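# Transfer roped hoop onto the other post around peg

## Task

Using the ropes, shift the hoop off the post it sits on and lower it onto the other post. It must lie flat there, ringing the loose peg that stands on that post, and the peg must stay upright. No gripper can reach the hoop or the peg directly, because a rope ties the hoop to a metal block on each bench. At no time, including while it dangles, may the hoop drop more than slightly below the top of the lower post. Arm bases in the scene frame (metres; heading in degrees counter-clockwise from +x): arm1 x=-0.05 y=+1.40 z=+0.96 facing -90; arm2 x=-1.23 y=-0.67 z=+1.02 facing +28; arm3 x=+1.26 y=-0.62 z=+1.03 facing +151. Finish by opening the grippers and pulling the arms away. It only counts if the result stays in place with no robot holding it.

## Robot and tools

Setup. Three identical i2rt Big YAM arms, arm1, arm2 and arm3, each with six revolute joints, a two-finger gripper and a wrist camera (arm1_cam_wrist, arm2_cam_wrist, arm3_cam_wrist). Two fixed room cameras, cam_low and cam_top, also give views. The hand can reach roughly 1.0 m out from the joint1 axis. The arms move independently and never wait for one another. Loose objects may occasionally get a brief shove from outside.

Frames. Everything is in one scene frame with its origin on the floor and +z upward. The hand point is the midpoint between the fingertips; its z axis runs along the fingers and its y axis is the opening direction. Arm base positions and headings are listed in the task. Calibration for every camera is provided in OpenCV form (K, distortion D, T_world_to_cam mapping scene to camera, pos_world); real cameras can differ by a couple of degrees and several millimetres, and wrist-camera poses are derived from reported joint angles, so they drift further.

execute_actions. Argument "actions": a list holding either one action or nothing. The single action is an object keyed by arm name ("arm1", "arm2", "arm3"), and under each arm a "joints" object maps joint names to absolute targets (not offsets). Arm joints are in radians, the gripper in metres. Ranges, with the tolerance counted as arrived: joint1_rad -2.879 to 2.879 ±0.045 (rotation about the base, positive counter-clockwise seen from above, 0 unfolds along the base heading); joint2_rad 0 to 3.141 ±0.14 (shoulder, 0 is upper arm back and about level, increasing raises it and then brings it forward); joint3_rad 0 to 3.019 ±0.09 (elbow, 0 fully folded, increasing opens); joint4_rad -1.692 to 1.57 ±0.055 (hand pitch, positive tips fingers up); joint5_rad -1.57 to 1.57 ±0.03 (hand yaw, positive to the arm's right); joint6_rad -2.094 to 2.094 ±0.035 (roll, positive clockwise viewed from behind); gripper_m 0 to 0.093 ±0.003 (fingertip gap; grip force about 50 to 62 N per pad, sometimes less). Joints you omit keep their earlier target and may still be pushing. All motions in one action begin together and can end at different moments; joints run at different speeds, so the hand may sweep a wide path. Any action ends within 15 s. An unknown key or out-of-range number rejects the whole call and nothing moves. Optional "cameras": list of camera names or ["all"]; omitted/null means all, [] means none. An empty actions list just reports state and images.

wait: "seconds" from 0 to 10; commands nothing new, and returns state and images like an empty action.

zoom_image: "camera" plus "region" [x0, y0, x1, y1] in pixels of that camera's most recent full image, top-left is (0, 0), up to 504 by 504.

read_manual: optional "section", only "licences"; returns URDF licence text, moves nothing.

finished_scene: "scene", the number of the current scene. Irreversible; it reports whether the goal was met and may give the next task. Call it only when the hoop rests correctly and all grippers have released and withdrawn.

Reading results. Each call returns every robot's state, joint_positions, and the requested images in the order named by the "pictures" line. joint_status tells how each commanded joint ended: reaching target; "off_target" (stopped short, maybe still pushing); "contact_stop" or "time_out" (target dropped, joint holds where it stopped, except a timed-out joint that keeps pushing toward its target or a point no more than 0.375, 0.375, 0.113, 0.225, 0.075, 0.3 rad from where it is, joints 1 to 6, and will move there if freed); "not_followed" after a "joint command not followed" line (often with "cause:"), meaning a self/inter-arm clearance check blocked the arm's targets, which it may retry on later actions; gripper targets still run. on_its_own lists uncommanded behaviour, and its "held at" is a held target, not the actual position. To relieve a pushing joint, command its reported position. Tiny target changes may produce no motion. A stop reported in a result cancels the remaining motion, wait and finish calls in that same reply.

Heat. Holding loads warms motors, even during thinking. MOTOR HOT appears at 85 °C; at 100 °C the arm gets an OVER-TEMPERATURE FAULT, its joints and gripper go limp and it falls; unfinished keys then show "limit_stop_at_motor_heat", and targets must be resent after cooling. Some heat carries into later scenes.

Avoid. Arms do not stop on contact and can press hard; avoid long hard pushes. Never squeeze two robots together: that fails and ends the run, and a hard collision may too. The clearance check can react late and ignores fingers, gripper housings and wrist cameras, and no state line reports arm-to-arm touching. Do not knock anything off the work area or onto the floor, do not let the hoop sag below the lower post's top, keep the peg upright, and avoid drops, slips and slams. The robot holds its last command while you think. Fewer seconds of robot motion are better.

Each tool is called after "Request:" as name([rows], argument=value, ...), one row to a line, values as JSON.

## Session

Request:
execute_actions(actions=[])

Scene clock: 0.00 s.
arm1.joint_positions: joint1_rad=+0.465 joint2_rad=+0.323 joint3_rad=+1.699 joint4_rad=-1.477 joint5_rad=+0.280 joint6_rad=-0.185 gripper_m=+0.095
arm1.joint_status: not commanded
arm1.hand: x=-0.0913 y=+1.3788 z=+1.6251 quat_wxyz=(-0.466, -0.406, -0.623, +0.480) (m; scene frame)
arm2.joint_positions: joint1_rad=+0.110 joint2_rad=+0.237 joint3_rad=+1.625 joint4_rad=-1.167 joint5_rad=+0.050 joint6_rad=-0.808 gripper_m=+0.095
arm2.joint_status: not commanded
arm2.hand: x=-1.2447 y=-0.6887 z=+1.7386 quat_wxyz=(-0.774, +0.388, -0.490, +0.099) (m; scene frame)
arm3.joint_positions: joint1_rad=-0.738 joint2_rad=+0.632 joint3_rad=+1.418 joint4_rad=-1.224 joint5_rad=+0.183 joint6_rad=+0.510 gripper_m=+0.095
arm3.joint_status: not commanded
arm3.hand: x=+1.2124 y=-0.3791 z=+1.6051 quat_wxyz=(-0.264, +0.498, -0.678, -0.471) (m; scene frame)
pictures: arm1_cam_wrist, arm2_cam_wrist, arm3_cam_wrist, cam_low, cam_top
Images, in order (width x height): arm1_cam_wrist 504x504, arm2_cam_wrist 504x504, arm3_cam_wrist 504x504, cam_low 504x504, cam_top 504x504.

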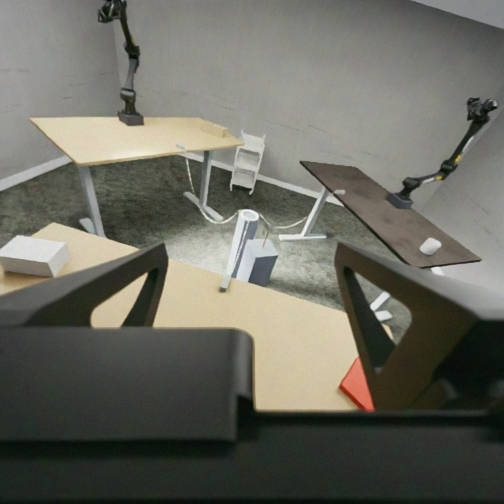

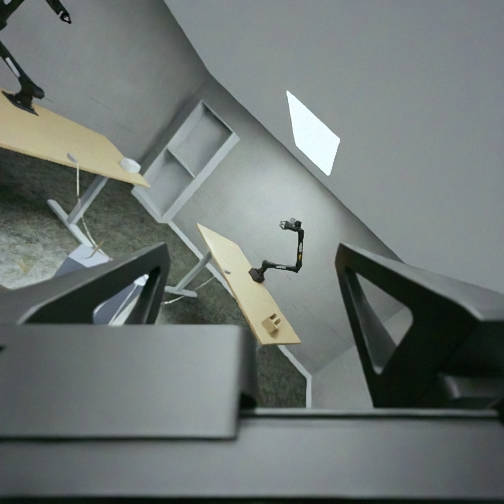

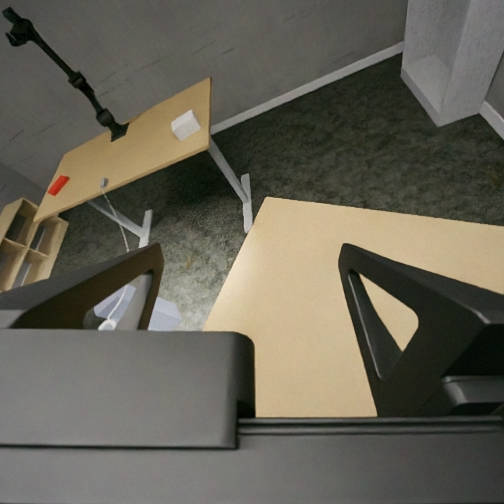

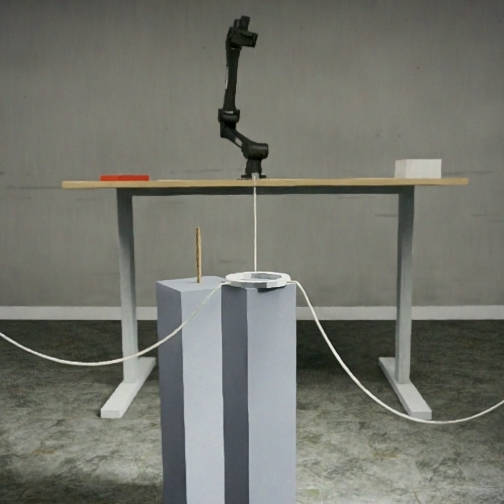

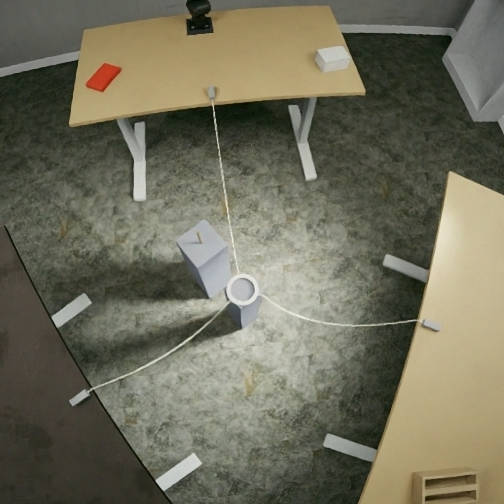

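Request:
zoom_image(camera="cam_top", region=[130, 0, 330, 200])

Request:
zoom_image(camera="cam_top", region=[150, 200, 300, 350])

Request:
zoom_image(camera="cam_low", region=[140, 150, 320, 330])

Region (130, 0, 330, 200) of cam_top's 504x504 image, scaled by 2.520, with more detail than that image has.

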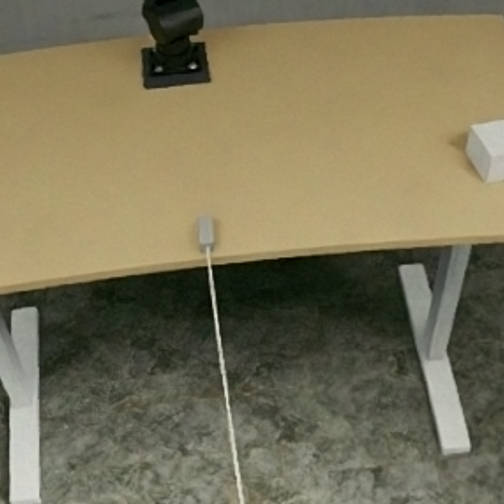

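Region (150, 200, 300, 350) of cam_top's 504x504 image, scaled by 3.360, with more detail than that image has.

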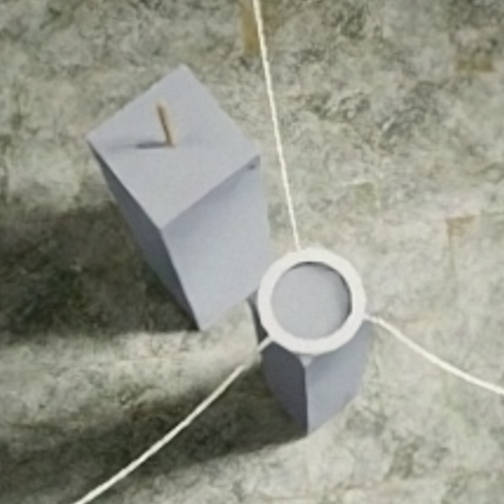

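Region (140, 150, 320, 330) of cam_low's 504x504 image, scaled by 2.800, with more detail than that image has.

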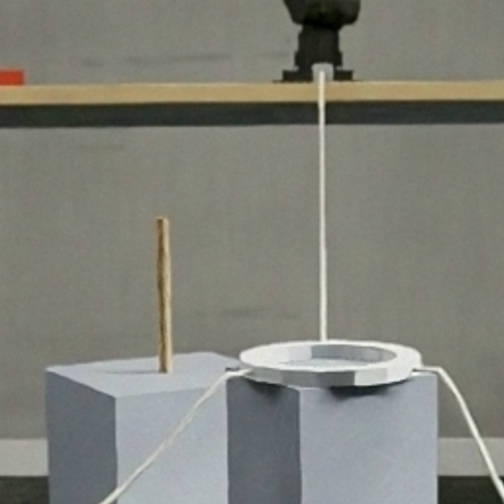

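Request:
execute_actions([
  {"arm1":{"joints":{"joint1_rad":0.044,"joint2_rad":1.863,"joint3_rad":1.658,"joint4_rad":-1.366,"joint5_rad":0,"joint6_rad":0}},"arm2":{"joints":{"joint1_rad":-0.2,"joint2_rad":2.029,"joint3_rad":1.913,"joint4_rad":-1.455,"joint5_rad":0,"joint6_rad":0}},"arm3":{"joints":{"joint1_rad":0.145,"joint2_rad":2.029,"joint3_rad":1.913,"joint4_rad":-1.455,"joint5_rad":0,"joint6_rad":0}}},
])

Scene clock: 6.73 s.
arm1.joint_positions: joint1_rad=+0.052 joint2_rad=+1.872 joint3_rad=+1.631 joint4_rad=-1.367 joint5_rad=+0.002 joint6_rad=-0.010 gripper_m=+0.095
arm1.joint_status: all done
arm1.hand: x=-0.0197 y=+0.8412 z=+1.0898 quat_wxyz=(+0.021, -0.681, -0.731, -0.011) (m; scene frame)
arm2.joint_positions: joint1_rad=-0.196 joint2_rad=+2.026 joint3_rad=+1.887 joint4_rad=-1.446 joint5_rad=+0.002 joint6_rad=-0.008 gripper_m=+0.095
arm2.joint_status: all done
arm2.hand: x=-0.6333 y=-0.4937 z=+1.1653 quat_wxyz=(+0.007, +0.147, -0.989, +0.002) (m; scene frame)
arm3.joint_positions: joint1_rad=+0.149 joint2_rad=+2.041 joint3_rad=+1.899 joint4_rad=-1.443 joint5_rad=+0.002 joint6_rad=+0.012 gripper_m=+0.095
arm3.joint_status: all done
arm3.hand: x=+0.6721 y=-0.4000 z=+1.1675 quat_wxyz=(+0.000, +0.983, -0.185, +0.006) (m; scene frame)
pictures: arm1_cam_wrist, arm2_cam_wrist, arm3_cam_wrist, cam_low, cam_top
camera_calibration (this result's frames):
arm1_cam_wrist: T_world_to_cam=[[-0.997148, -0.0741412, 0.0140925, 0.0303401], [-0.0490021, 0.778079, 0.626252, -1.33416], [-0.0573961, 0.623775, -0.779493, 0.449194], [0, 0, 0, 1]] pos_world=[-0.0093412, 0.760139, 1.18524]
arm2_cam_wrist: T_world_to_cam=[[0.282399, -0.959222, 0.0120089, -0.309511], [-0.767079, -0.218279, 0.603278, -1.2899], [-0.576056, -0.179577, -0.79744, 0.600119], [0, 0, 0, 1]] pos_world=[-0.556347, -0.470681, 1.26045]
arm3_cam_wrist: T_world_to_cam=[[0.343036, 0.939317, -0.00303543, 0.146731], [0.767053, -0.278258, 0.578102, -1.2984], [0.542177, -0.200638, -0.815959, 0.628402], [0, 0, 0, 1]] pos_world=[0.604904, -0.373035, 1.2638]
Images, in order (width x height): arm1_cam_wrist 504x504, arm2_cam_wrist 504x504, arm3_cam_wrist 504x504, cam_low 504x504, cam_top 504x504.

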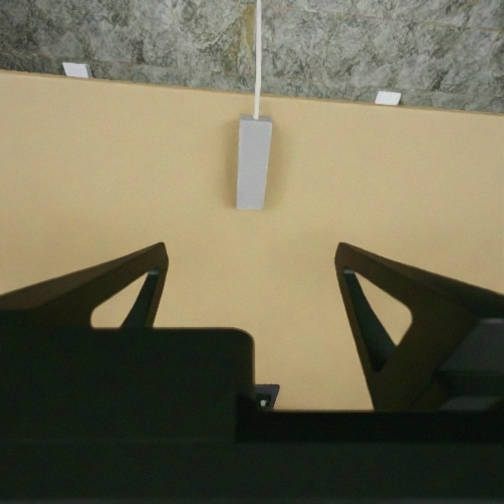

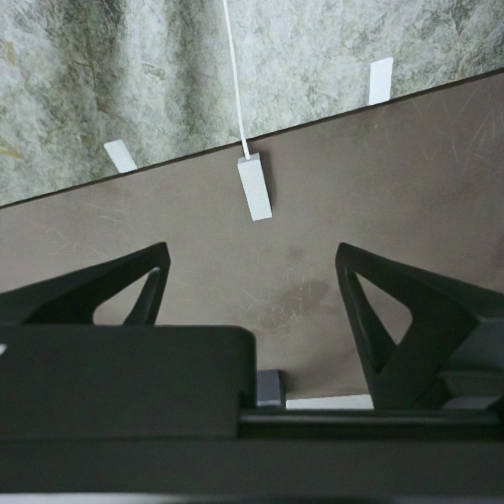

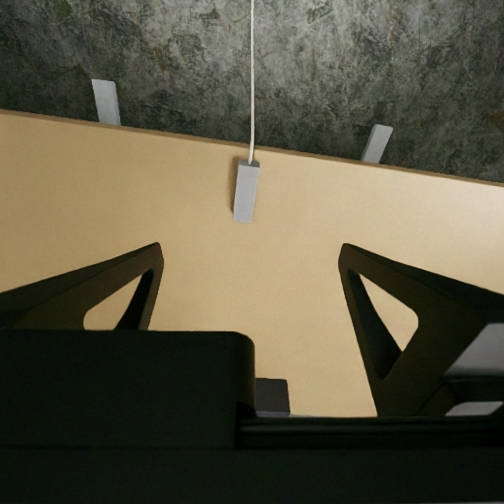

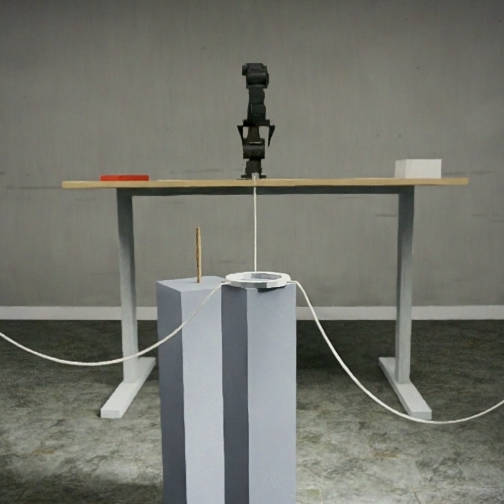

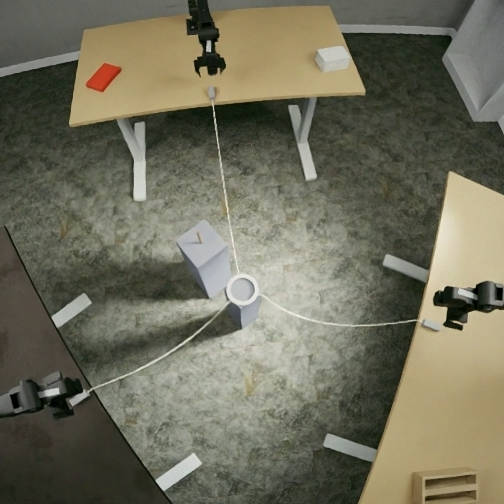

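Request:
execute_actions([
  {"arm1":{"joints":{"joint1_rad":0.05,"joint2_rad":1.947,"joint3_rad":1.56,"joint4_rad":-1.162,"joint6_rad":0.05}},"arm2":{"joints":{"joint1_rad":-0.2,"joint2_rad":2.031,"joint3_rad":1.665,"joint4_rad":-1.185,"joint6_rad":-0.2}},"arm3":{"joints":{"joint1_rad":0.16,"joint2_rad":2.006,"joint3_rad":1.62,"joint4_rad":-1.17,"joint6_rad":0.15}}},
])

Scene clock: 9.40 s.
arm1.joint_positions: joint1_rad=+0.052 joint2_rad=+1.965 joint3_rad=+1.542 joint4_rad=-1.173 joint5_rad=+0.002 joint6_rad=+0.039 gripper_m=+0.095
arm1.joint_status: all done
arm1.hand: x=-0.0199 y=+0.8307 z=+1.0060 quat_wxyz=(+0.016, -0.699, -0.714, -0.006) (m; scene frame)
arm2.joint_positions: joint1_rad=-0.196 joint2_rad=+2.029 joint3_rad=+1.656 joint4_rad=-1.196 joint5_rad=+0.002 joint6_rad=-0.191 gripper_m=+0.095
arm2.joint_status: all done
arm2.hand: x=-0.6501 y=-0.4987 z=+1.0787 quat_wxyz=(-0.001, +0.237, -0.972, +0.001) (m; scene frame)
arm3.joint_positions: joint1_rad=+0.151 joint2_rad=+2.011 joint3_rad=+1.623 joint4_rad=-1.184 joint5_rad=+0.002 joint6_rad=+0.137 gripper_m=+0.095
arm3.joint_status: all done
arm3.hand: x=+0.7000 y=-0.4121 z=+1.0837 quat_wxyz=(-0.001, +0.969, -0.245, +0.000) (m; scene frame)
pictures: arm1_cam_wrist, arm2_cam_wrist, arm3_cam_wrist, cam_low, cam_top
camera_calibration (this result's frames):
arm1_cam_wrist: T_world_to_cam=[[-0.999572, -0.0245959, 0.0158699, -0.0124966], [-0.00959668, 0.787567, 0.616155, -1.27041], [-0.0276535, 0.615738, -0.787465, 0.405724], [0, 0, 0, 1]] pos_world=[-0.0134633, 0.750405, 1.10246]
arm2_cam_wrist: T_world_to_cam=[[0.451833, -0.892017, 0.0123905, -0.165287], [-0.723379, -0.358214, 0.590259, -1.279], [-0.522082, -0.275661, -0.807119, 0.518112], [0, 0, 0, 1]] pos_world=[-0.580021, -0.462771, 1.17517]
arm3_cam_wrist: T_world_to_cam=[[0.45516, 0.890405, -0.00297229, 0.0496197], [0.734099, -0.373366, 0.567183, -1.27906], [0.503913, -0.260341, -0.823586, 0.55289], [0, 0, 0, 1]] pos_world=[0.637762, -0.377798, 1.18096]
Images, in order (width x height): arm1_cam_wrist 504x504, arm2_cam_wrist 504x504, arm3_cam_wrist 504x504, cam_low 504x504, cam_top 504x504.

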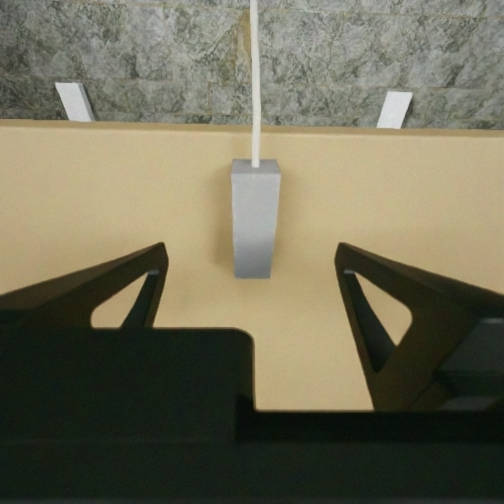

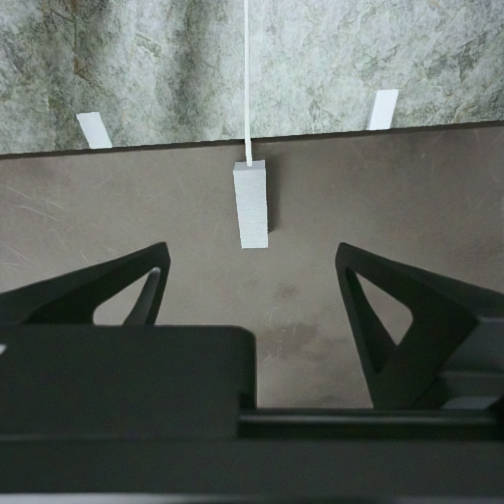

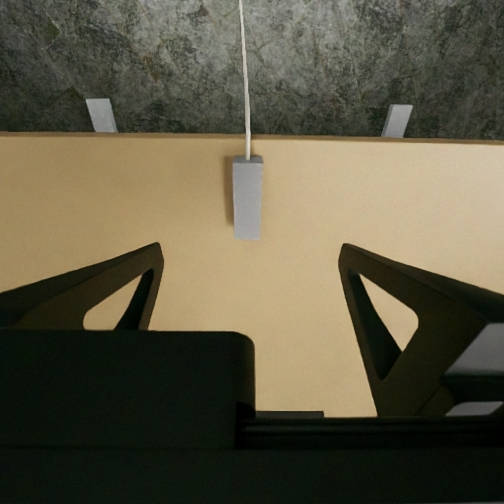

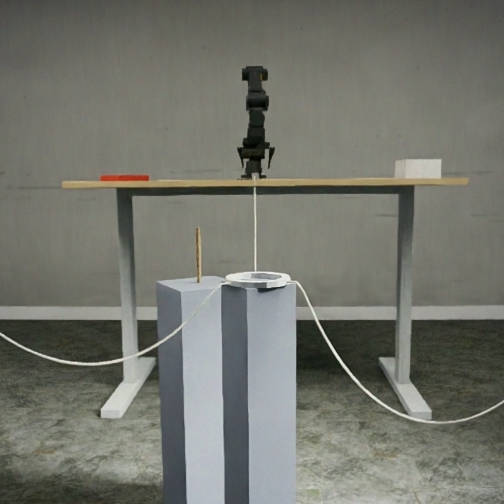

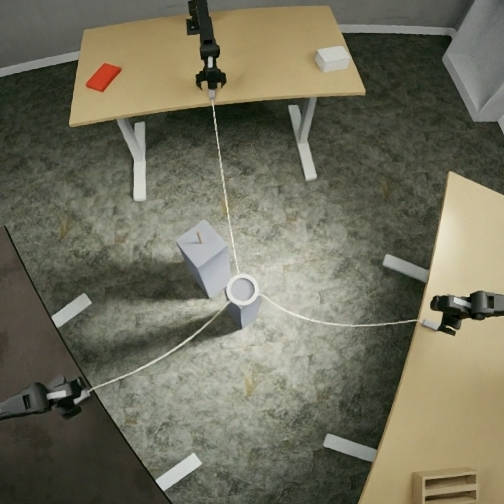

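Request:
execute_actions([
  {"arm1":{"joints":{"joint2_rad":1.975,"joint3_rad":1.465,"joint4_rad":-1.02}},"arm2":{"joints":{"joint2_rad":2.08,"joint3_rad":1.505,"joint4_rad":-0.975,"joint6_rad":-0.24}},"arm3":{"joints":{"joint1_rad":0.17,"joint2_rad":2.065,"joint3_rad":1.435,"joint4_rad":-0.92}}},
], cameras=["arm1_cam_wrist","arm2_cam_wrist","arm3_cam_wrist","cam_low"])

Scene clock: 11.77 s.
arm1.joint_positions: joint1_rad=+0.052 joint2_rad=+1.975 joint3_rad=+1.452 joint4_rad=-1.031 joint5_rad=+0.002 joint6_rad=+0.040 gripper_m=+0.095
arm1.joint_status: all done
arm1.hand: x=-0.0206 y=+0.8347 z=+0.9703 quat_wxyz=(+0.001, -0.700, -0.714, +0.008) (m; scene frame)
arm2.joint_positions: joint1_rad=-0.196 joint2_rad=+2.083 joint3_rad=+1.496 joint4_rad=-0.986 joint5_rad=+0.002 joint6_rad=-0.232 gripper_m=+0.095
arm2.joint_status: all done
arm2.hand: x=-0.6717 y=-0.5051 z=+0.9931 quat_wxyz=(+0.001, +0.257, -0.967, +0.001) (m; scene frame)
arm3.joint_positions: joint1_rad=+0.164 joint2_rad=+2.063 joint3_rad=+1.436 joint4_rad=-0.933 joint5_rad=+0.002 joint6_rad=+0.138 gripper_m=+0.095
arm3.joint_status: all done
arm3.hand: x=+0.7212 y=-0.4277 z=+0.9922 quat_wxyz=(-0.002, +0.971, -0.239, -0.006) (m; scene frame)
pictures: arm1_cam_wrist, arm2_cam_wrist, arm3_cam_wrist, cam_low
camera_calibration (this result's frames):
arm1_cam_wrist: T_world_to_cam=[[-0.999609, -0.0240232, 0.0143299, -0.011437], [-0.0111885, 0.812898, 0.582298, -1.23988], [-0.0256374, 0.58191, -0.812849, 0.428009], [0, 0, 0, 1]] pos_world=[-0.0143319, 0.758556, 1.07005]
arm2_cam_wrist: T_world_to_cam=[[0.487578, -0.873005, 0.0113733, -0.125599], [-0.705444, -0.386252, 0.594271, -1.2525], [-0.514409, -0.297777, -0.804184, 0.427109], [0, 0, 0, 1]] pos_world=[-0.602622, -0.466247, 1.08923]
arm3_cam_wrist: T_world_to_cam=[[0.444207, 0.895913, -0.00434377, 0.0651786], [0.745053, -0.366707, 0.557155, -1.24358], [0.49757, -0.250729, -0.830397, 0.478313], [0, 0, 0, 1]] pos_world=[0.659585, -0.394497, 1.09034]
Images, in order (width x height): arm1_cam_wrist 504x504, arm2_cam_wrist 504x504, arm3_cam_wrist 504x504, cam_low 504x504.

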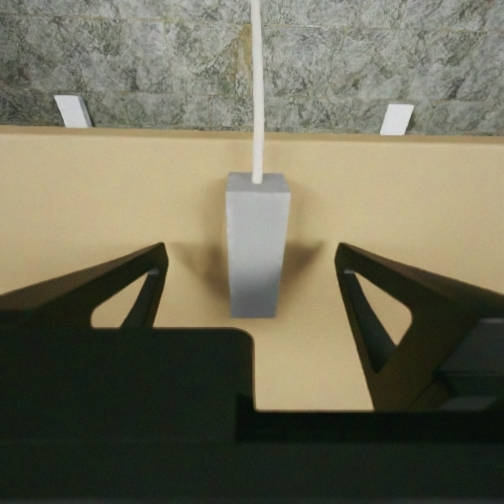

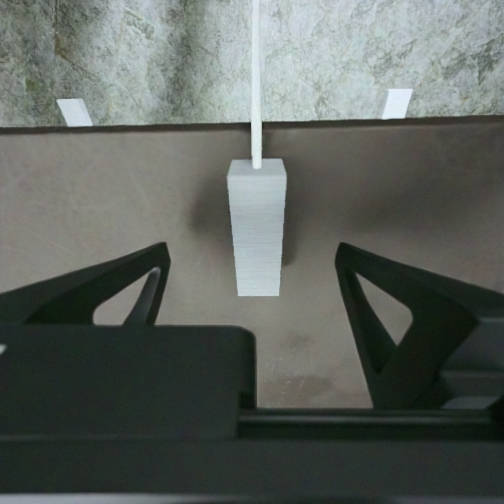

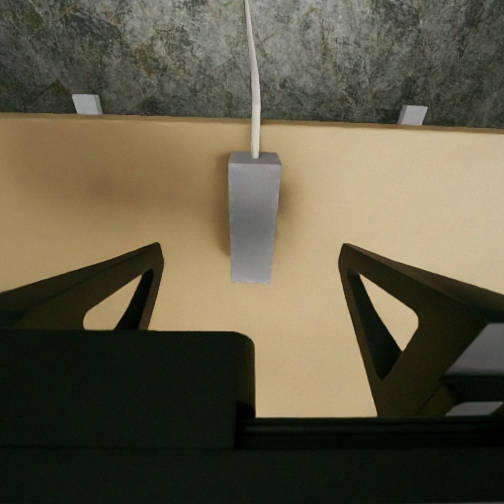

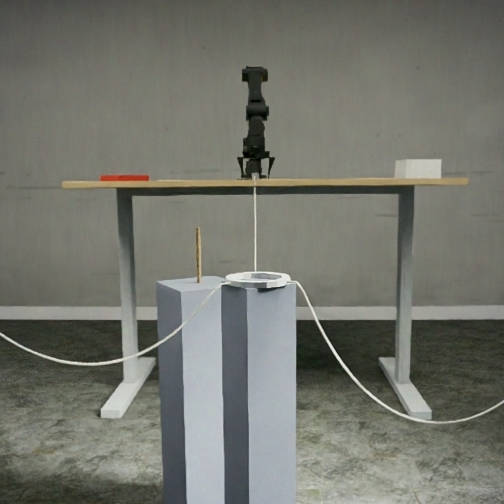

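Request:
execute_actions([
  {"arm1":{"joints":{"gripper_m":0.0}},"arm2":{"joints":{"joint2_rad":2.112,"joint4_rad":-0.945}},"arm3":{"joints":{"joint2_rad":2.125,"joint4_rad":-0.865}}},
], cameras=["arm1_cam_wrist","arm2_cam_wrist","arm3_cam_wrist"])

Scene clock: 13.27 s.
arm1.joint_positions: joint1_rad=+0.052 joint2_rad=+1.975 joint3_rad=+1.452 joint4_rad=-1.030 joint5_rad=+0.001 joint6_rad=+0.041 gripper_m=+0.025
arm1.joint_status: gripper_m off_target (ended at +0.025, target +0.000)
arm1.hand: x=-0.0204 y=+0.8345 z=+0.9703 quat_wxyz=(+0.000, -0.700, -0.714, +0.008) (m; scene frame)
arm2.joint_positions: joint1_rad=-0.196 joint2_rad=+2.090 joint3_rad=+1.496 joint4_rad=-0.956 joint5_rad=+0.002 joint6_rad=-0.232 gripper_m=+0.095
arm2.joint_status: all done
arm2.hand: x=-0.6657 y=-0.5033 z=+0.9895 quat_wxyz=(-0.010, +0.257, -0.966, +0.001) (m; scene frame)
arm3.joint_positions: joint1_rad=+0.164 joint2_rad=+2.108 joint3_rad=+1.436 joint4_rad=-0.879 joint5_rad=+0.002 joint6_rad=+0.138 gripper_m=+0.095
arm3.joint_status: all done
arm3.hand: x=+0.7161 y=-0.4258 z=+0.9675 quat_wxyz=(-0.003, +0.971, -0.239, -0.011) (m; scene frame)
pictures: arm1_cam_wrist, arm2_cam_wrist, arm3_cam_wrist
camera_calibration (this result's frames):
arm1_cam_wrist: T_world_to_cam=[[-0.999643, -0.0232705, 0.0131501, -0.0107176], [-0.0112807, 0.813314, 0.581715, -1.23952], [-0.024232, 0.581359, -0.813286, 0.429029], [0, 0, 0, 1]] pos_world=[-0.0143001, 0.758446, 1.07011]
arm2_cam_wrist: T_world_to_cam=[[0.48728, -0.87309, 0.0164928, -0.132245], [-0.718494, -0.390122, 0.575822, -1.23782], [-0.49631, -0.292437, -0.817409, 0.455648], [0, 0, 0, 1]] pos_world=[-0.598782, -0.465113, 1.08739]
arm3_cam_wrist: T_world_to_cam=[[0.444158, 0.895932, -0.00543676, 0.0667667], [0.75002, -0.368489, 0.54926, -1.22209], [0.490096, -0.248036, -0.835634, 0.472318], [0, 0, 0, 1]] pos_world=[0.655456, -0.392993, 1.06629]
Images, in order (width x height): arm1_cam_wrist 504x504, arm2_cam_wrist 504x504, arm3_cam_wrist 504x504.

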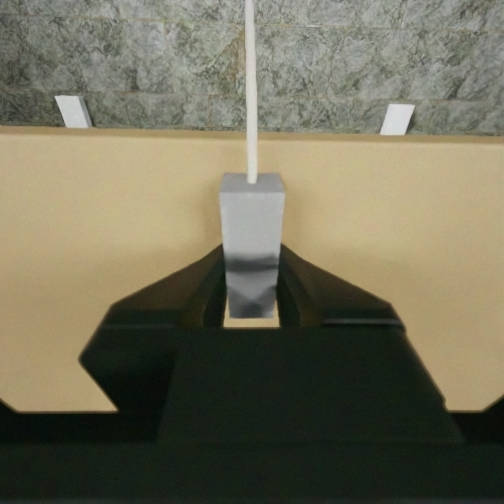

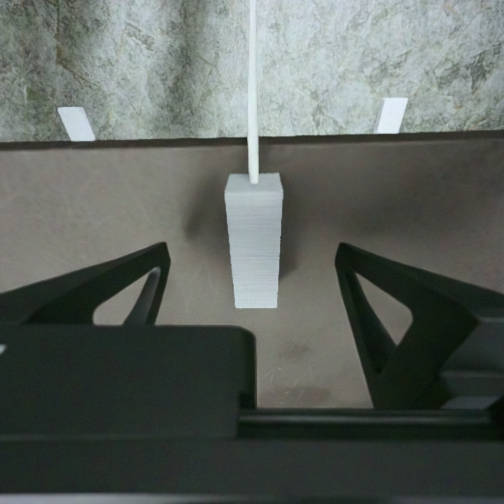

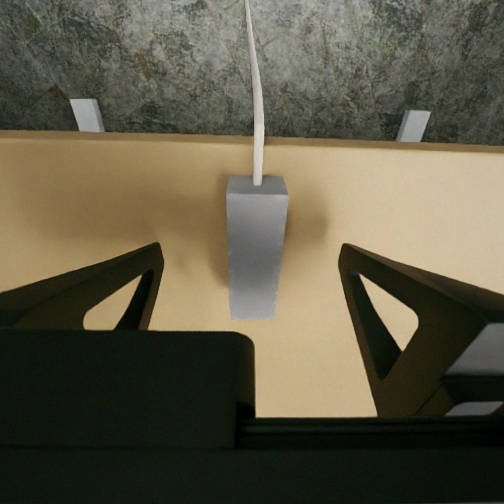

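Request:
execute_actions([
  {"arm2":{"joints":{"joint2_rad":2.13}},"arm3":{"joints":{"joint2_rad":2.14}}},
], cameras=["arm2_cam_wrist","arm3_cam_wrist"])

Scene clock: 14.23 s.
arm1.joint_positions: joint1_rad=+0.052 joint2_rad=+1.975 joint3_rad=+1.452 joint4_rad=-1.030 joint5_rad=+0.001 joint6_rad=+0.041 gripper_m=+0.025
arm1.joint_status: not commanded
arm1.hand: x=-0.0204 y=+0.8345 z=+0.9703 quat_wxyz=(+0.000, -0.700, -0.714, +0.008) (m; scene frame)
arm2.joint_positions: joint1_rad=-0.196 joint2_rad=+2.112 joint3_rad=+1.496 joint4_rad=-0.955 joint5_rad=+0.002 joint6_rad=-0.232 gripper_m=+0.095
arm2.joint_status: all done
arm2.hand: x=-0.6692 y=-0.5044 z=+0.9768 quat_wxyz=(+0.000, +0.257, -0.967, +0.001) (m; scene frame)
arm3.joint_positions: joint1_rad=+0.164 joint2_rad=+2.112 joint3_rad=+1.436 joint4_rad=-0.879 joint5_rad=+0.002 joint6_rad=+0.138 gripper_m=+0.095
arm3.joint_status: all done
arm3.hand: x=+0.7170 y=-0.4261 z=+0.9650 quat_wxyz=(-0.002, +0.971, -0.239, -0.009) (m; scene frame)
pictures: arm2_cam_wrist, arm3_cam_wrist
camera_calibration (this result's frames):
arm2_cam_wrist: T_world_to_cam=[[0.487562, -0.87301, 0.0117092, -0.126337], [-0.706312, -0.38651, 0.593071, -1.24028], [-0.513231, -0.297429, -0.805065, 0.417279], [0, 0, 0, 1]] pos_world=[-0.600266, -0.465561, 1.07299]
arm3_cam_wrist: T_world_to_cam=[[0.444183, 0.895923, -0.00491219, 0.0661216], [0.747644, -0.367637, 0.553056, -1.22302], [0.49369, -0.249331, -0.83313, 0.464166], [0, 0, 0, 1]] pos_world=[0.655864, -0.393138, 1.06344]
Images, in order (width x height): arm2_cam_wrist 504x504, arm3_cam_wrist 504x504.

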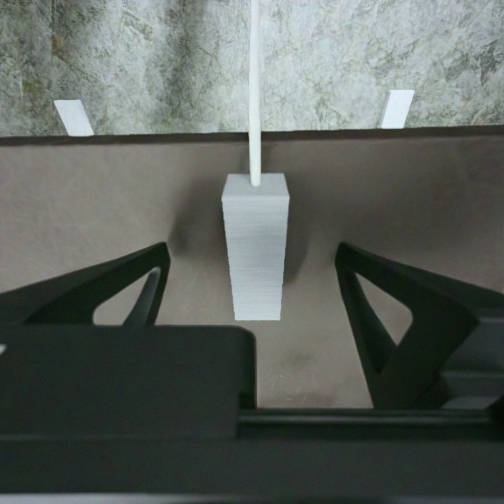

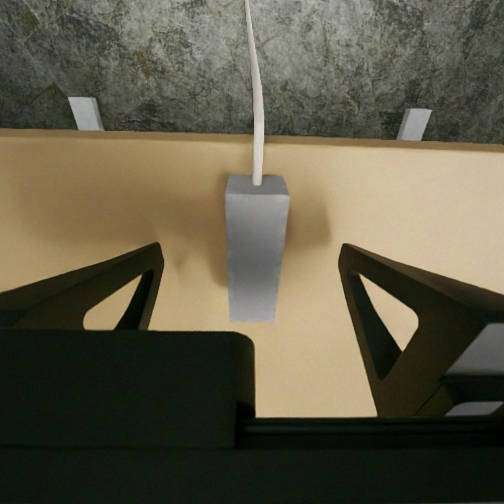

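Request:
execute_actions([
  {"arm2":{"joints":{"gripper_m":0}},"arm3":{"joints":{"joint3_rad":1.405}}},
], cameras=["arm2_cam_wrist","arm3_cam_wrist"])

Scene clock: 15.23 s.
arm1.joint_positions: joint1_rad=+0.052 joint2_rad=+1.975 joint3_rad=+1.452 joint4_rad=-1.030 joint5_rad=+0.001 joint6_rad=+0.041 gripper_m=+0.025
arm1.joint_status: not commanded
arm1.hand: x=-0.0204 y=+0.8345 z=+0.9703 quat_wxyz=(+0.000, -0.700, -0.714, +0.008) (m; scene frame)
arm2.joint_positions: joint1_rad=-0.196 joint2_rad=+2.112 joint3_rad=+1.496 joint4_rad=-0.955 joint5_rad=+0.002 joint6_rad=-0.233 gripper_m=+0.025
arm2.joint_status: gripper_m off_target (ended at +0.025, target +0.000)
arm2.hand: x=-0.6692 y=-0.5043 z=+0.9768 quat_wxyz=(+0.000, +0.257, -0.966, +0.001) (m; scene frame)
arm3.joint_positions: joint1_rad=+0.164 joint2_rad=+2.115 joint3_rad=+1.414 joint4_rad=-0.877 joint5_rad=+0.002 joint6_rad=+0.138 gripper_m=+0.095
arm3.joint_status: all done
arm3.hand: x=+0.7269 y=-0.4297 z=+0.9570 quat_wxyz=(-0.001, +0.971, -0.239, +0.003) (m; scene frame)
pictures: arm2_cam_wrist, arm3_cam_wrist
camera_calibration (this result's frames):
arm2_cam_wrist: T_world_to_cam=[[0.488562, -0.872456, 0.0113354, -0.124959], [-0.705803, -0.387534, 0.593008, -1.24038], [-0.512981, -0.297722, -0.805117, 0.417359], [0, 0, 0, 1]] pos_world=[-0.600318, -0.465455, 1.073]
arm3_cam_wrist: T_world_to_cam=[[0.444274, 0.895888, -0.00233155, 0.0623158], [0.73573, -0.363363, 0.571549, -1.23454], [0.511197, -0.25564, -0.820564, 0.424227], [0, 0, 0, 1]] pos_world=[0.663736, -0.395963, 1.05385]
Images, in order (width x height): arm2_cam_wrist 504x504, arm3_cam_wrist 504x504.

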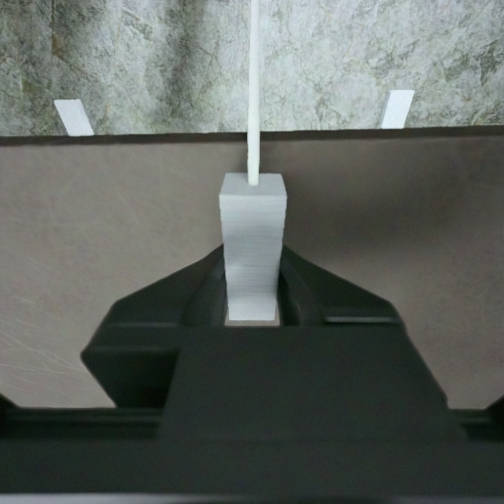

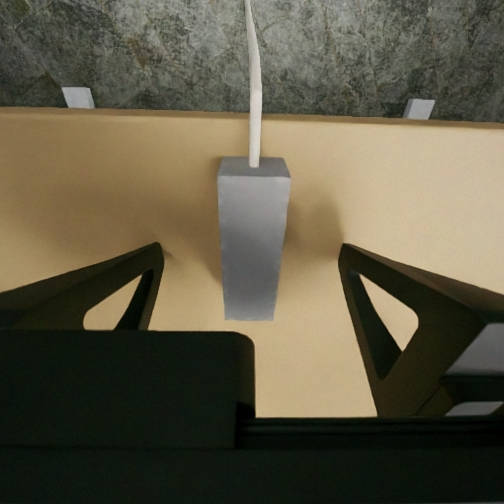

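Request:
execute_actions([
  {"arm3":{"joints":{"gripper_m":0}}},
], cameras=[])

Request:
execute_actions([
  {"arm1":{"joints":{"joint2_rad":1.825,"joint3_rad":1.86,"joint4_rad":-1.587}},"arm2":{"joints":{"joint2_rad":1.876,"joint3_rad":1.775,"joint4_rad":-1.452}},"arm3":{"joints":{"joint2_rad":1.876,"joint3_rad":1.775,"joint4_rad":-1.452}}},
])

Scene clock: 17.93 s.
arm1.joint_positions: joint1_rad=+0.052 joint2_rad=+1.975 joint3_rad=+1.452 joint4_rad=-1.030 joint5_rad=+0.001 joint6_rad=+0.041 gripper_m=+0.025
arm1.joint_status: not commanded
arm1.hand: x=-0.0204 y=+0.8345 z=+0.9703 quat_wxyz=(+0.000, -0.700, -0.714, +0.008) (m; scene frame)
arm2.joint_positions: joint1_rad=-0.196 joint2_rad=+2.112 joint3_rad=+1.496 joint4_rad=-0.955 joint5_rad=+0.002 joint6_rad=-0.233 gripper_m=+0.025
arm2.joint_status: not commanded
arm2.hand: x=-0.6692 y=-0.5043 z=+0.9768 quat_wxyz=(+0.000, +0.257, -0.966, +0.001) (m; scene frame)
arm3.joint_positions: joint1_rad=+0.164 joint2_rad=+2.115 joint3_rad=+1.414 joint4_rad=-0.877 joint5_rad=+0.002 joint6_rad=+0.139 gripper_m=+0.025
arm3.joint_status: gripper_m off_target (ended at +0.025, target +0.000)
arm3.hand: x=+0.7269 y=-0.4297 z=+0.9570 quat_wxyz=(-0.001, +0.971, -0.240, +0.003) (m; scene frame)
pictures: none
No camera images: the call's "cameras" was empty. Leave "cameras" out to get every camera's image.

Scene clock: 19.47 s.
arm1.joint_positions: joint1_rad=+0.052 joint2_rad=+1.830 joint3_rad=+1.829 joint4_rad=-1.578 joint5_rad=+0.001 joint6_rad=+0.041 gripper_m=+0.025
arm1.joint_status: all done
arm1.hand: x=-0.0182 y=+0.8369 z=+1.1880 quat_wxyz=(+0.010, -0.700, -0.714, -0.001) (m; scene frame)
arm2.joint_positions: joint1_rad=-0.196 joint2_rad=+1.887 joint3_rad=+1.762 joint4_rad=-1.443 joint5_rad=+0.002 joint6_rad=-0.233 gripper_m=+0.025
arm2.joint_status: all done
arm2.hand: x=-0.6719 y=-0.5050 z=+1.1990 quat_wxyz=(-0.001, +0.257, -0.966, +0.001) (m; scene frame)
arm3.joint_positions: joint1_rad=+0.164 joint2_rad=+1.871 joint3_rad=+1.756 joint4_rad=-1.440 joint5_rad=+0.002 joint6_rad=+0.139 gripper_m=+0.025
arm3.joint_status: all done
arm3.hand: x=+0.7126 y=-0.4247 z=+1.2125 quat_wxyz=(-0.002, +0.971, -0.240, -0.009) (m; scene frame)
pictures: arm1_cam_wrist, arm2_cam_wrist, arm3_cam_wrist, cam_low, cam_top
camera_calibration (this result's frames):
arm1_cam_wrist: T_world_to_cam=[[-0.999628, -0.0233484, 0.0141077, -0.0124425], [-0.0101439, 0.798214, 0.602288, -1.37989], [-0.0253235, 0.601921, -0.798154, 0.569467], [0, 0, 0, 1]] pos_world=[-0.0120145, 0.758384, 1.28579]
arm2_cam_wrist: T_world_to_cam=[[0.488525, -0.872466, 0.0120949, -0.127678], [-0.70775, -0.388112, 0.590304, -1.37264], [-0.510326, -0.296939, -0.807091, 0.599299], [0, 0, 0, 1]] pos_world=[-0.603274, -0.466177, 1.29551]
arm3_cam_wrist: T_world_to_cam=[[0.445208, 0.895414, -0.00493263, 0.0671178], [0.747229, -0.368482, 0.553055, -1.35614], [0.493396, -0.24991, -0.83313, 0.672851], [0, 0, 0, 1]] pos_world=[0.651484, -0.391659, 1.31092]
Images, in order (width x height): arm1_cam_wrist 504x504, arm2_cam_wrist 504x504, arm3_cam_wrist 504x504, cam_low 504x504, cam_top 504x504.

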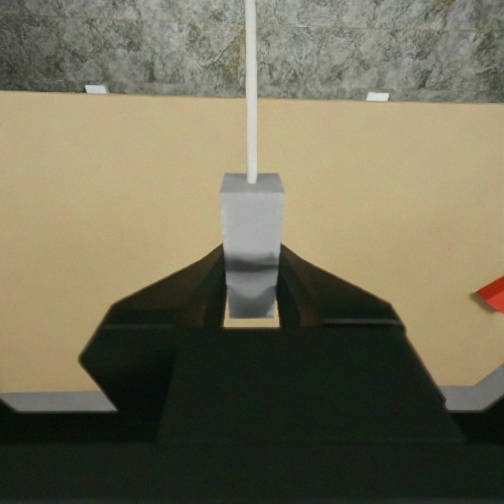

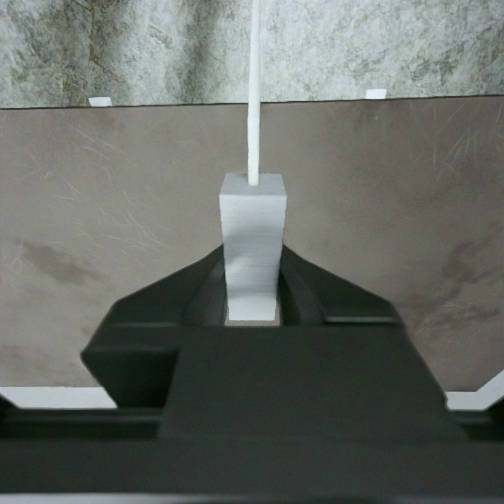

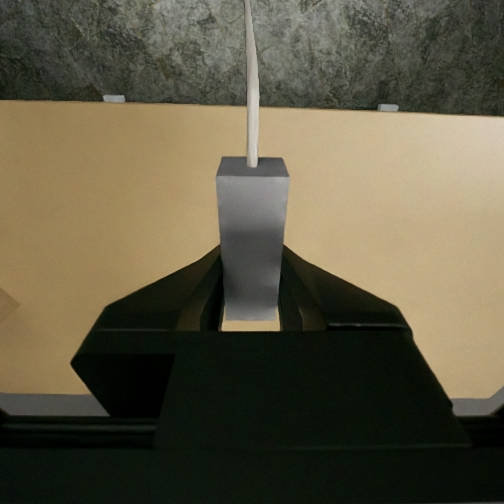

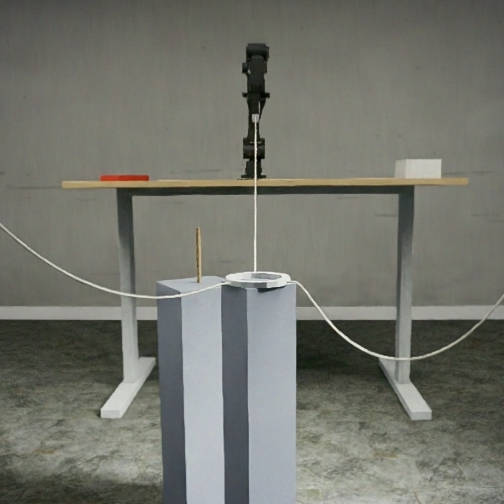

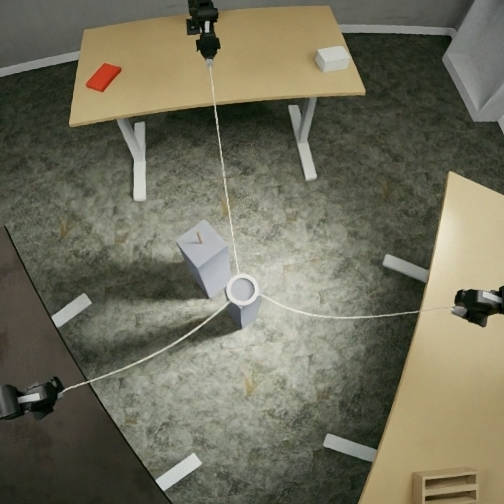

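Request:
execute_actions([
  {"arm3":{"joints":{"joint4_rad":-0.3}},"arm2":{"joints":{"joint4_rad":-0.3}}},
], cameras=["arm2_cam_wrist","arm3_cam_wrist","cam_low"])

Scene clock: 22.57 s.
arm1.joint_positions: joint1_rad=+0.052 joint2_rad=+1.830 joint3_rad=+1.829 joint4_rad=-1.578 joint5_rad=+0.001 joint6_rad=+0.041 gripper_m=+0.025
arm1.joint_status: not commanded
arm1.hand: x=-0.0182 y=+0.8369 z=+1.1880 quat_wxyz=(+0.010, -0.700, -0.714, -0.001) (m; scene frame)
arm2.joint_positions: joint1_rad=-0.196 joint2_rad=+1.887 joint3_rad=+1.762 joint4_rad=-0.326 joint5_rad=+0.002 joint6_rad=-0.233 gripper_m=+0.025
arm2.joint_status: all done
arm2.hand: x=-0.4602 y=-0.4423 z=+1.3374 quat_wxyz=(-0.531, +0.218, -0.819, -0.013) (m; scene frame)
arm3.joint_positions: joint1_rad=+0.164 joint2_rad=+1.871 joint3_rad=+1.756 joint4_rad=-0.331 joint5_rad=+0.002 joint6_rad=+0.139 gripper_m=+0.025
arm3.joint_status: all done
arm3.hand: x=+0.5076 y=-0.3511 z=+1.3525 quat_wxyz=(-0.056, +0.821, -0.203, -0.531) (m; scene frame)
pictures: arm2_cam_wrist, arm3_cam_wrist, cam_low
camera_calibration (this result's frames):
arm2_cam_wrist: T_world_to_cam=[[0.359554, -0.910452, 0.204447, -0.511499], [-0.791644, -0.413615, -0.449692, 0.0607884], [0.493985, -0.000161309, -0.86947, 1.51448], [0, 0, 0, 1]] pos_world=[-0.516097, -0.440308, 1.44871]
arm3_cam_wrist: T_world_to_cam=[[0.380117, 0.91891, -0.105431, 0.270325], [0.781546, -0.380056, -0.494716, 0.142339], [-0.494669, 0.105651, -0.862636, 1.5753], [0, 0, 0, 1]] pos_world=[0.565251, -0.360738, 1.45782]
Images, in order (width x height): arm2_cam_wrist 504x504, arm3_cam_wrist 504x504, cam_low 504x504.

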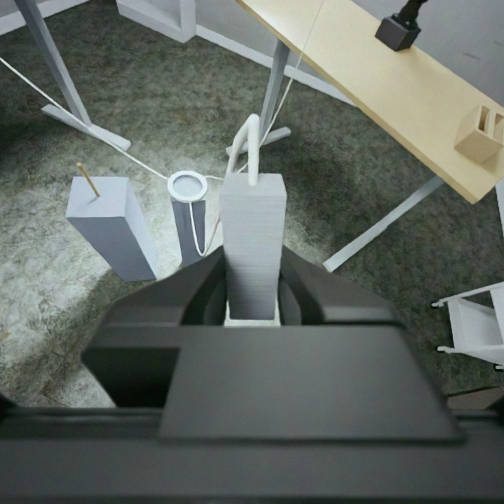

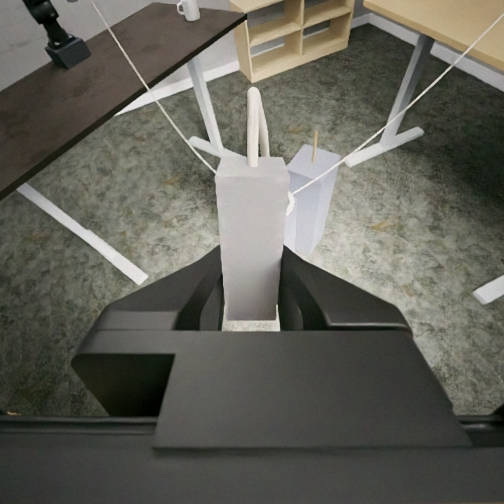

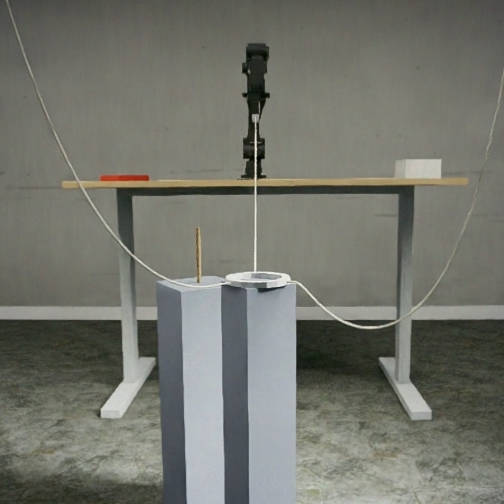

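Request:
execute_actions([
  {"arm2":{"joints":{"joint1_rad":-0.25,"joint2_rad":1.72,"joint3_rad":1.40,"joint4_rad":-1.25,"joint6_rad":-0.3}},"arm3":{"joints":{"joint1_rad":0.39,"joint2_rad":1.18,"joint3_rad":1.075,"joint4_rad":-1.475,"joint6_rad":0.355}}},
], cameras=["cam_top","cam_low"])

Scene clock: 25.07 s.
arm1.joint_positions: joint1_rad=+0.052 joint2_rad=+1.830 joint3_rad=+1.829 joint4_rad=-1.578 joint5_rad=+0.001 joint6_rad=+0.041 gripper_m=+0.025
arm1.joint_status: not commanded
arm1.hand: x=-0.0182 y=+0.8369 z=+1.1880 quat_wxyz=(+0.010, -0.700, -0.714, -0.001) (m; scene frame)
arm2.joint_positions: joint1_rad=-0.257 joint2_rad=+1.734 joint3_rad=+1.378 joint4_rad=-1.240 joint5_rad=+0.002 joint6_rad=-0.291 gripper_m=+0.025
arm2.joint_status: all done
arm2.hand: x=-0.7426 y=-0.5576 z=+1.1378 quat_wxyz=(+0.013, +0.256, -0.967, +0.001) (m; scene frame)
arm3.joint_positions: joint1_rad=+0.384 joint2_rad=+1.175 joint3_rad=+1.074 joint4_rad=-1.462 joint5_rad=-0.002 joint6_rad=+0.343 gripper_m=+0.025
arm3.joint_status: all done
arm3.hand: x=+0.9422 y=-0.5824 z=+1.2513 quat_wxyz=(+0.001, +0.973, -0.232, -0.005) (m; scene frame)
pictures: cam_low, cam_top
Images, in order (width x height): cam_low 504x504, cam_top 504x504.

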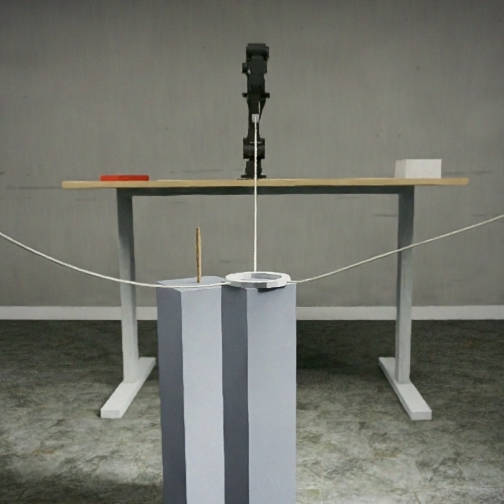

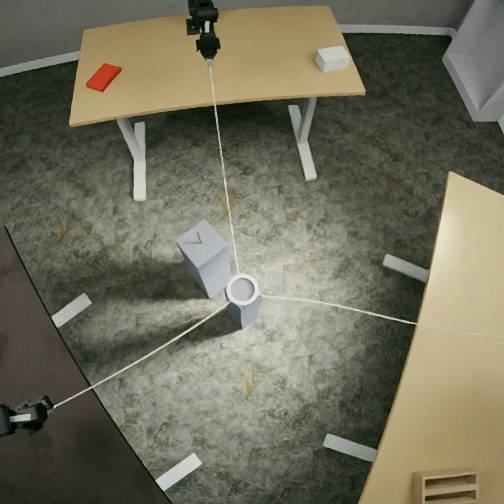

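Request:
execute_actions(actions=[], cameras=["cam_top","cam_low"])

Scene clock: 25.20 s.
arm1.joint_positions: joint1_rad=+0.052 joint2_rad=+1.830 joint3_rad=+1.829 joint4_rad=-1.578 joint5_rad=+0.001 joint6_rad=+0.041 gripper_m=+0.025
arm1.joint_status: not commanded
arm1.hand: x=-0.0182 y=+0.8369 z=+1.1880 quat_wxyz=(+0.010, -0.700, -0.714, -0.001) (m; scene frame)
arm2.joint_positions: joint1_rad=-0.257 joint2_rad=+1.734 joint3_rad=+1.378 joint4_rad=-1.240 joint5_rad=+0.002 joint6_rad=-0.291 gripper_m=+0.025
arm2.joint_status: all done
arm2.hand: x=-0.7426 y=-0.5576 z=+1.1378 quat_wxyz=(+0.013, +0.256, -0.967, +0.001) (m; scene frame)
arm3.joint_positions: joint1_rad=+0.384 joint2_rad=+1.175 joint3_rad=+1.074 joint4_rad=-1.462 joint5_rad=-0.002 joint6_rad=+0.343 gripper_m=+0.025
arm3.joint_status: all done
arm3.hand: x=+0.9422 y=-0.5824 z=+1.2513 quat_wxyz=(+0.001, +0.973, -0.232, -0.005) (m; scene frame)
pictures: cam_low, cam_top
Images, in order (width x height): cam_low 504x504, cam_top 504x504.

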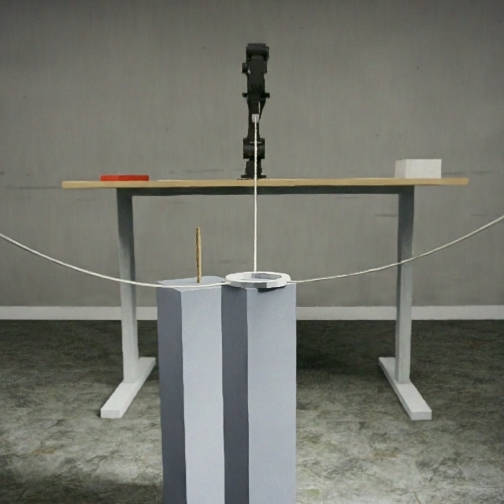

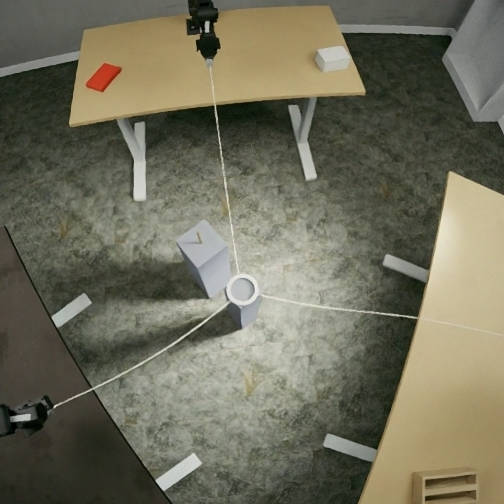

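Request:
execute_actions([
  {"arm1":{"joints":{"joint2_rad":1.78,"joint3_rad":1.96,"joint4_rad":-1.69}},"arm2":{"joints":{"joint1_rad":-0.265,"joint2_rad":1.59,"joint3_rad":1.455,"joint4_rad":-1.42}},"arm3":{"joints":{"joint1_rad":0.415,"joint2_rad":1.13,"joint3_rad":1.235,"joint4_rad":-1.67}}},
], cameras=["cam_top","cam_low"])

Scene clock: 27.80 s.
arm1.joint_positions: joint1_rad=+0.052 joint2_rad=+1.814 joint3_rad=+1.900 joint4_rad=-1.678 joint5_rad=+0.001 joint6_rad=+0.041 gripper_m=+0.025
arm1.joint_status: all done
arm1.hand: x=-0.0184 y=+0.8468 z=+1.2236 quat_wxyz=(+0.014, -0.700, -0.714, -0.005) (m; scene frame)
arm2.joint_positions: joint1_rad=-0.257 joint2_rad=+1.588 joint3_rad=+1.416 joint4_rad=-1.407 joint5_rad=+0.001 joint6_rad=-0.292 gripper_m=+0.025
arm2.joint_status: all done
arm2.hand: x=-0.7734 y=-0.5647 z=+1.2205 quat_wxyz=(+0.004, +0.256, -0.967, +0.001) (m; scene frame)
arm3.joint_positions: joint1_rad=+0.409 joint2_rad=+1.147 joint3_rad=+1.173 joint4_rad=-1.654 joint5_rad=-0.002 joint6_rad=+0.343 gripper_m=+0.025
arm3.joint_status: all done
arm3.hand: x=+0.9658 y=-0.5930 z=+1.2973 quat_wxyz=(-0.003, +0.975, -0.220, +0.028) (m; scene frame)
pictures: cam_low, cam_top
Images, in order (width x height): cam_low 504x504, cam_top 504x504.

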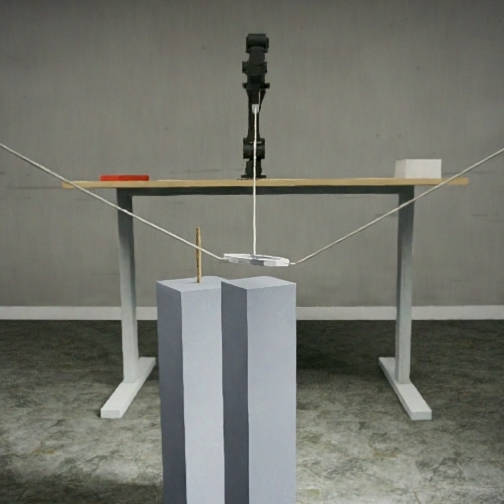

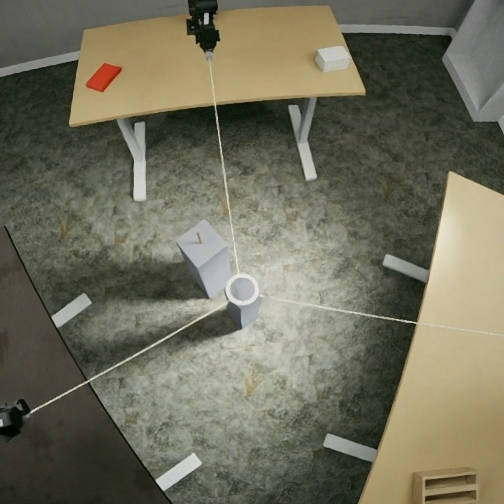

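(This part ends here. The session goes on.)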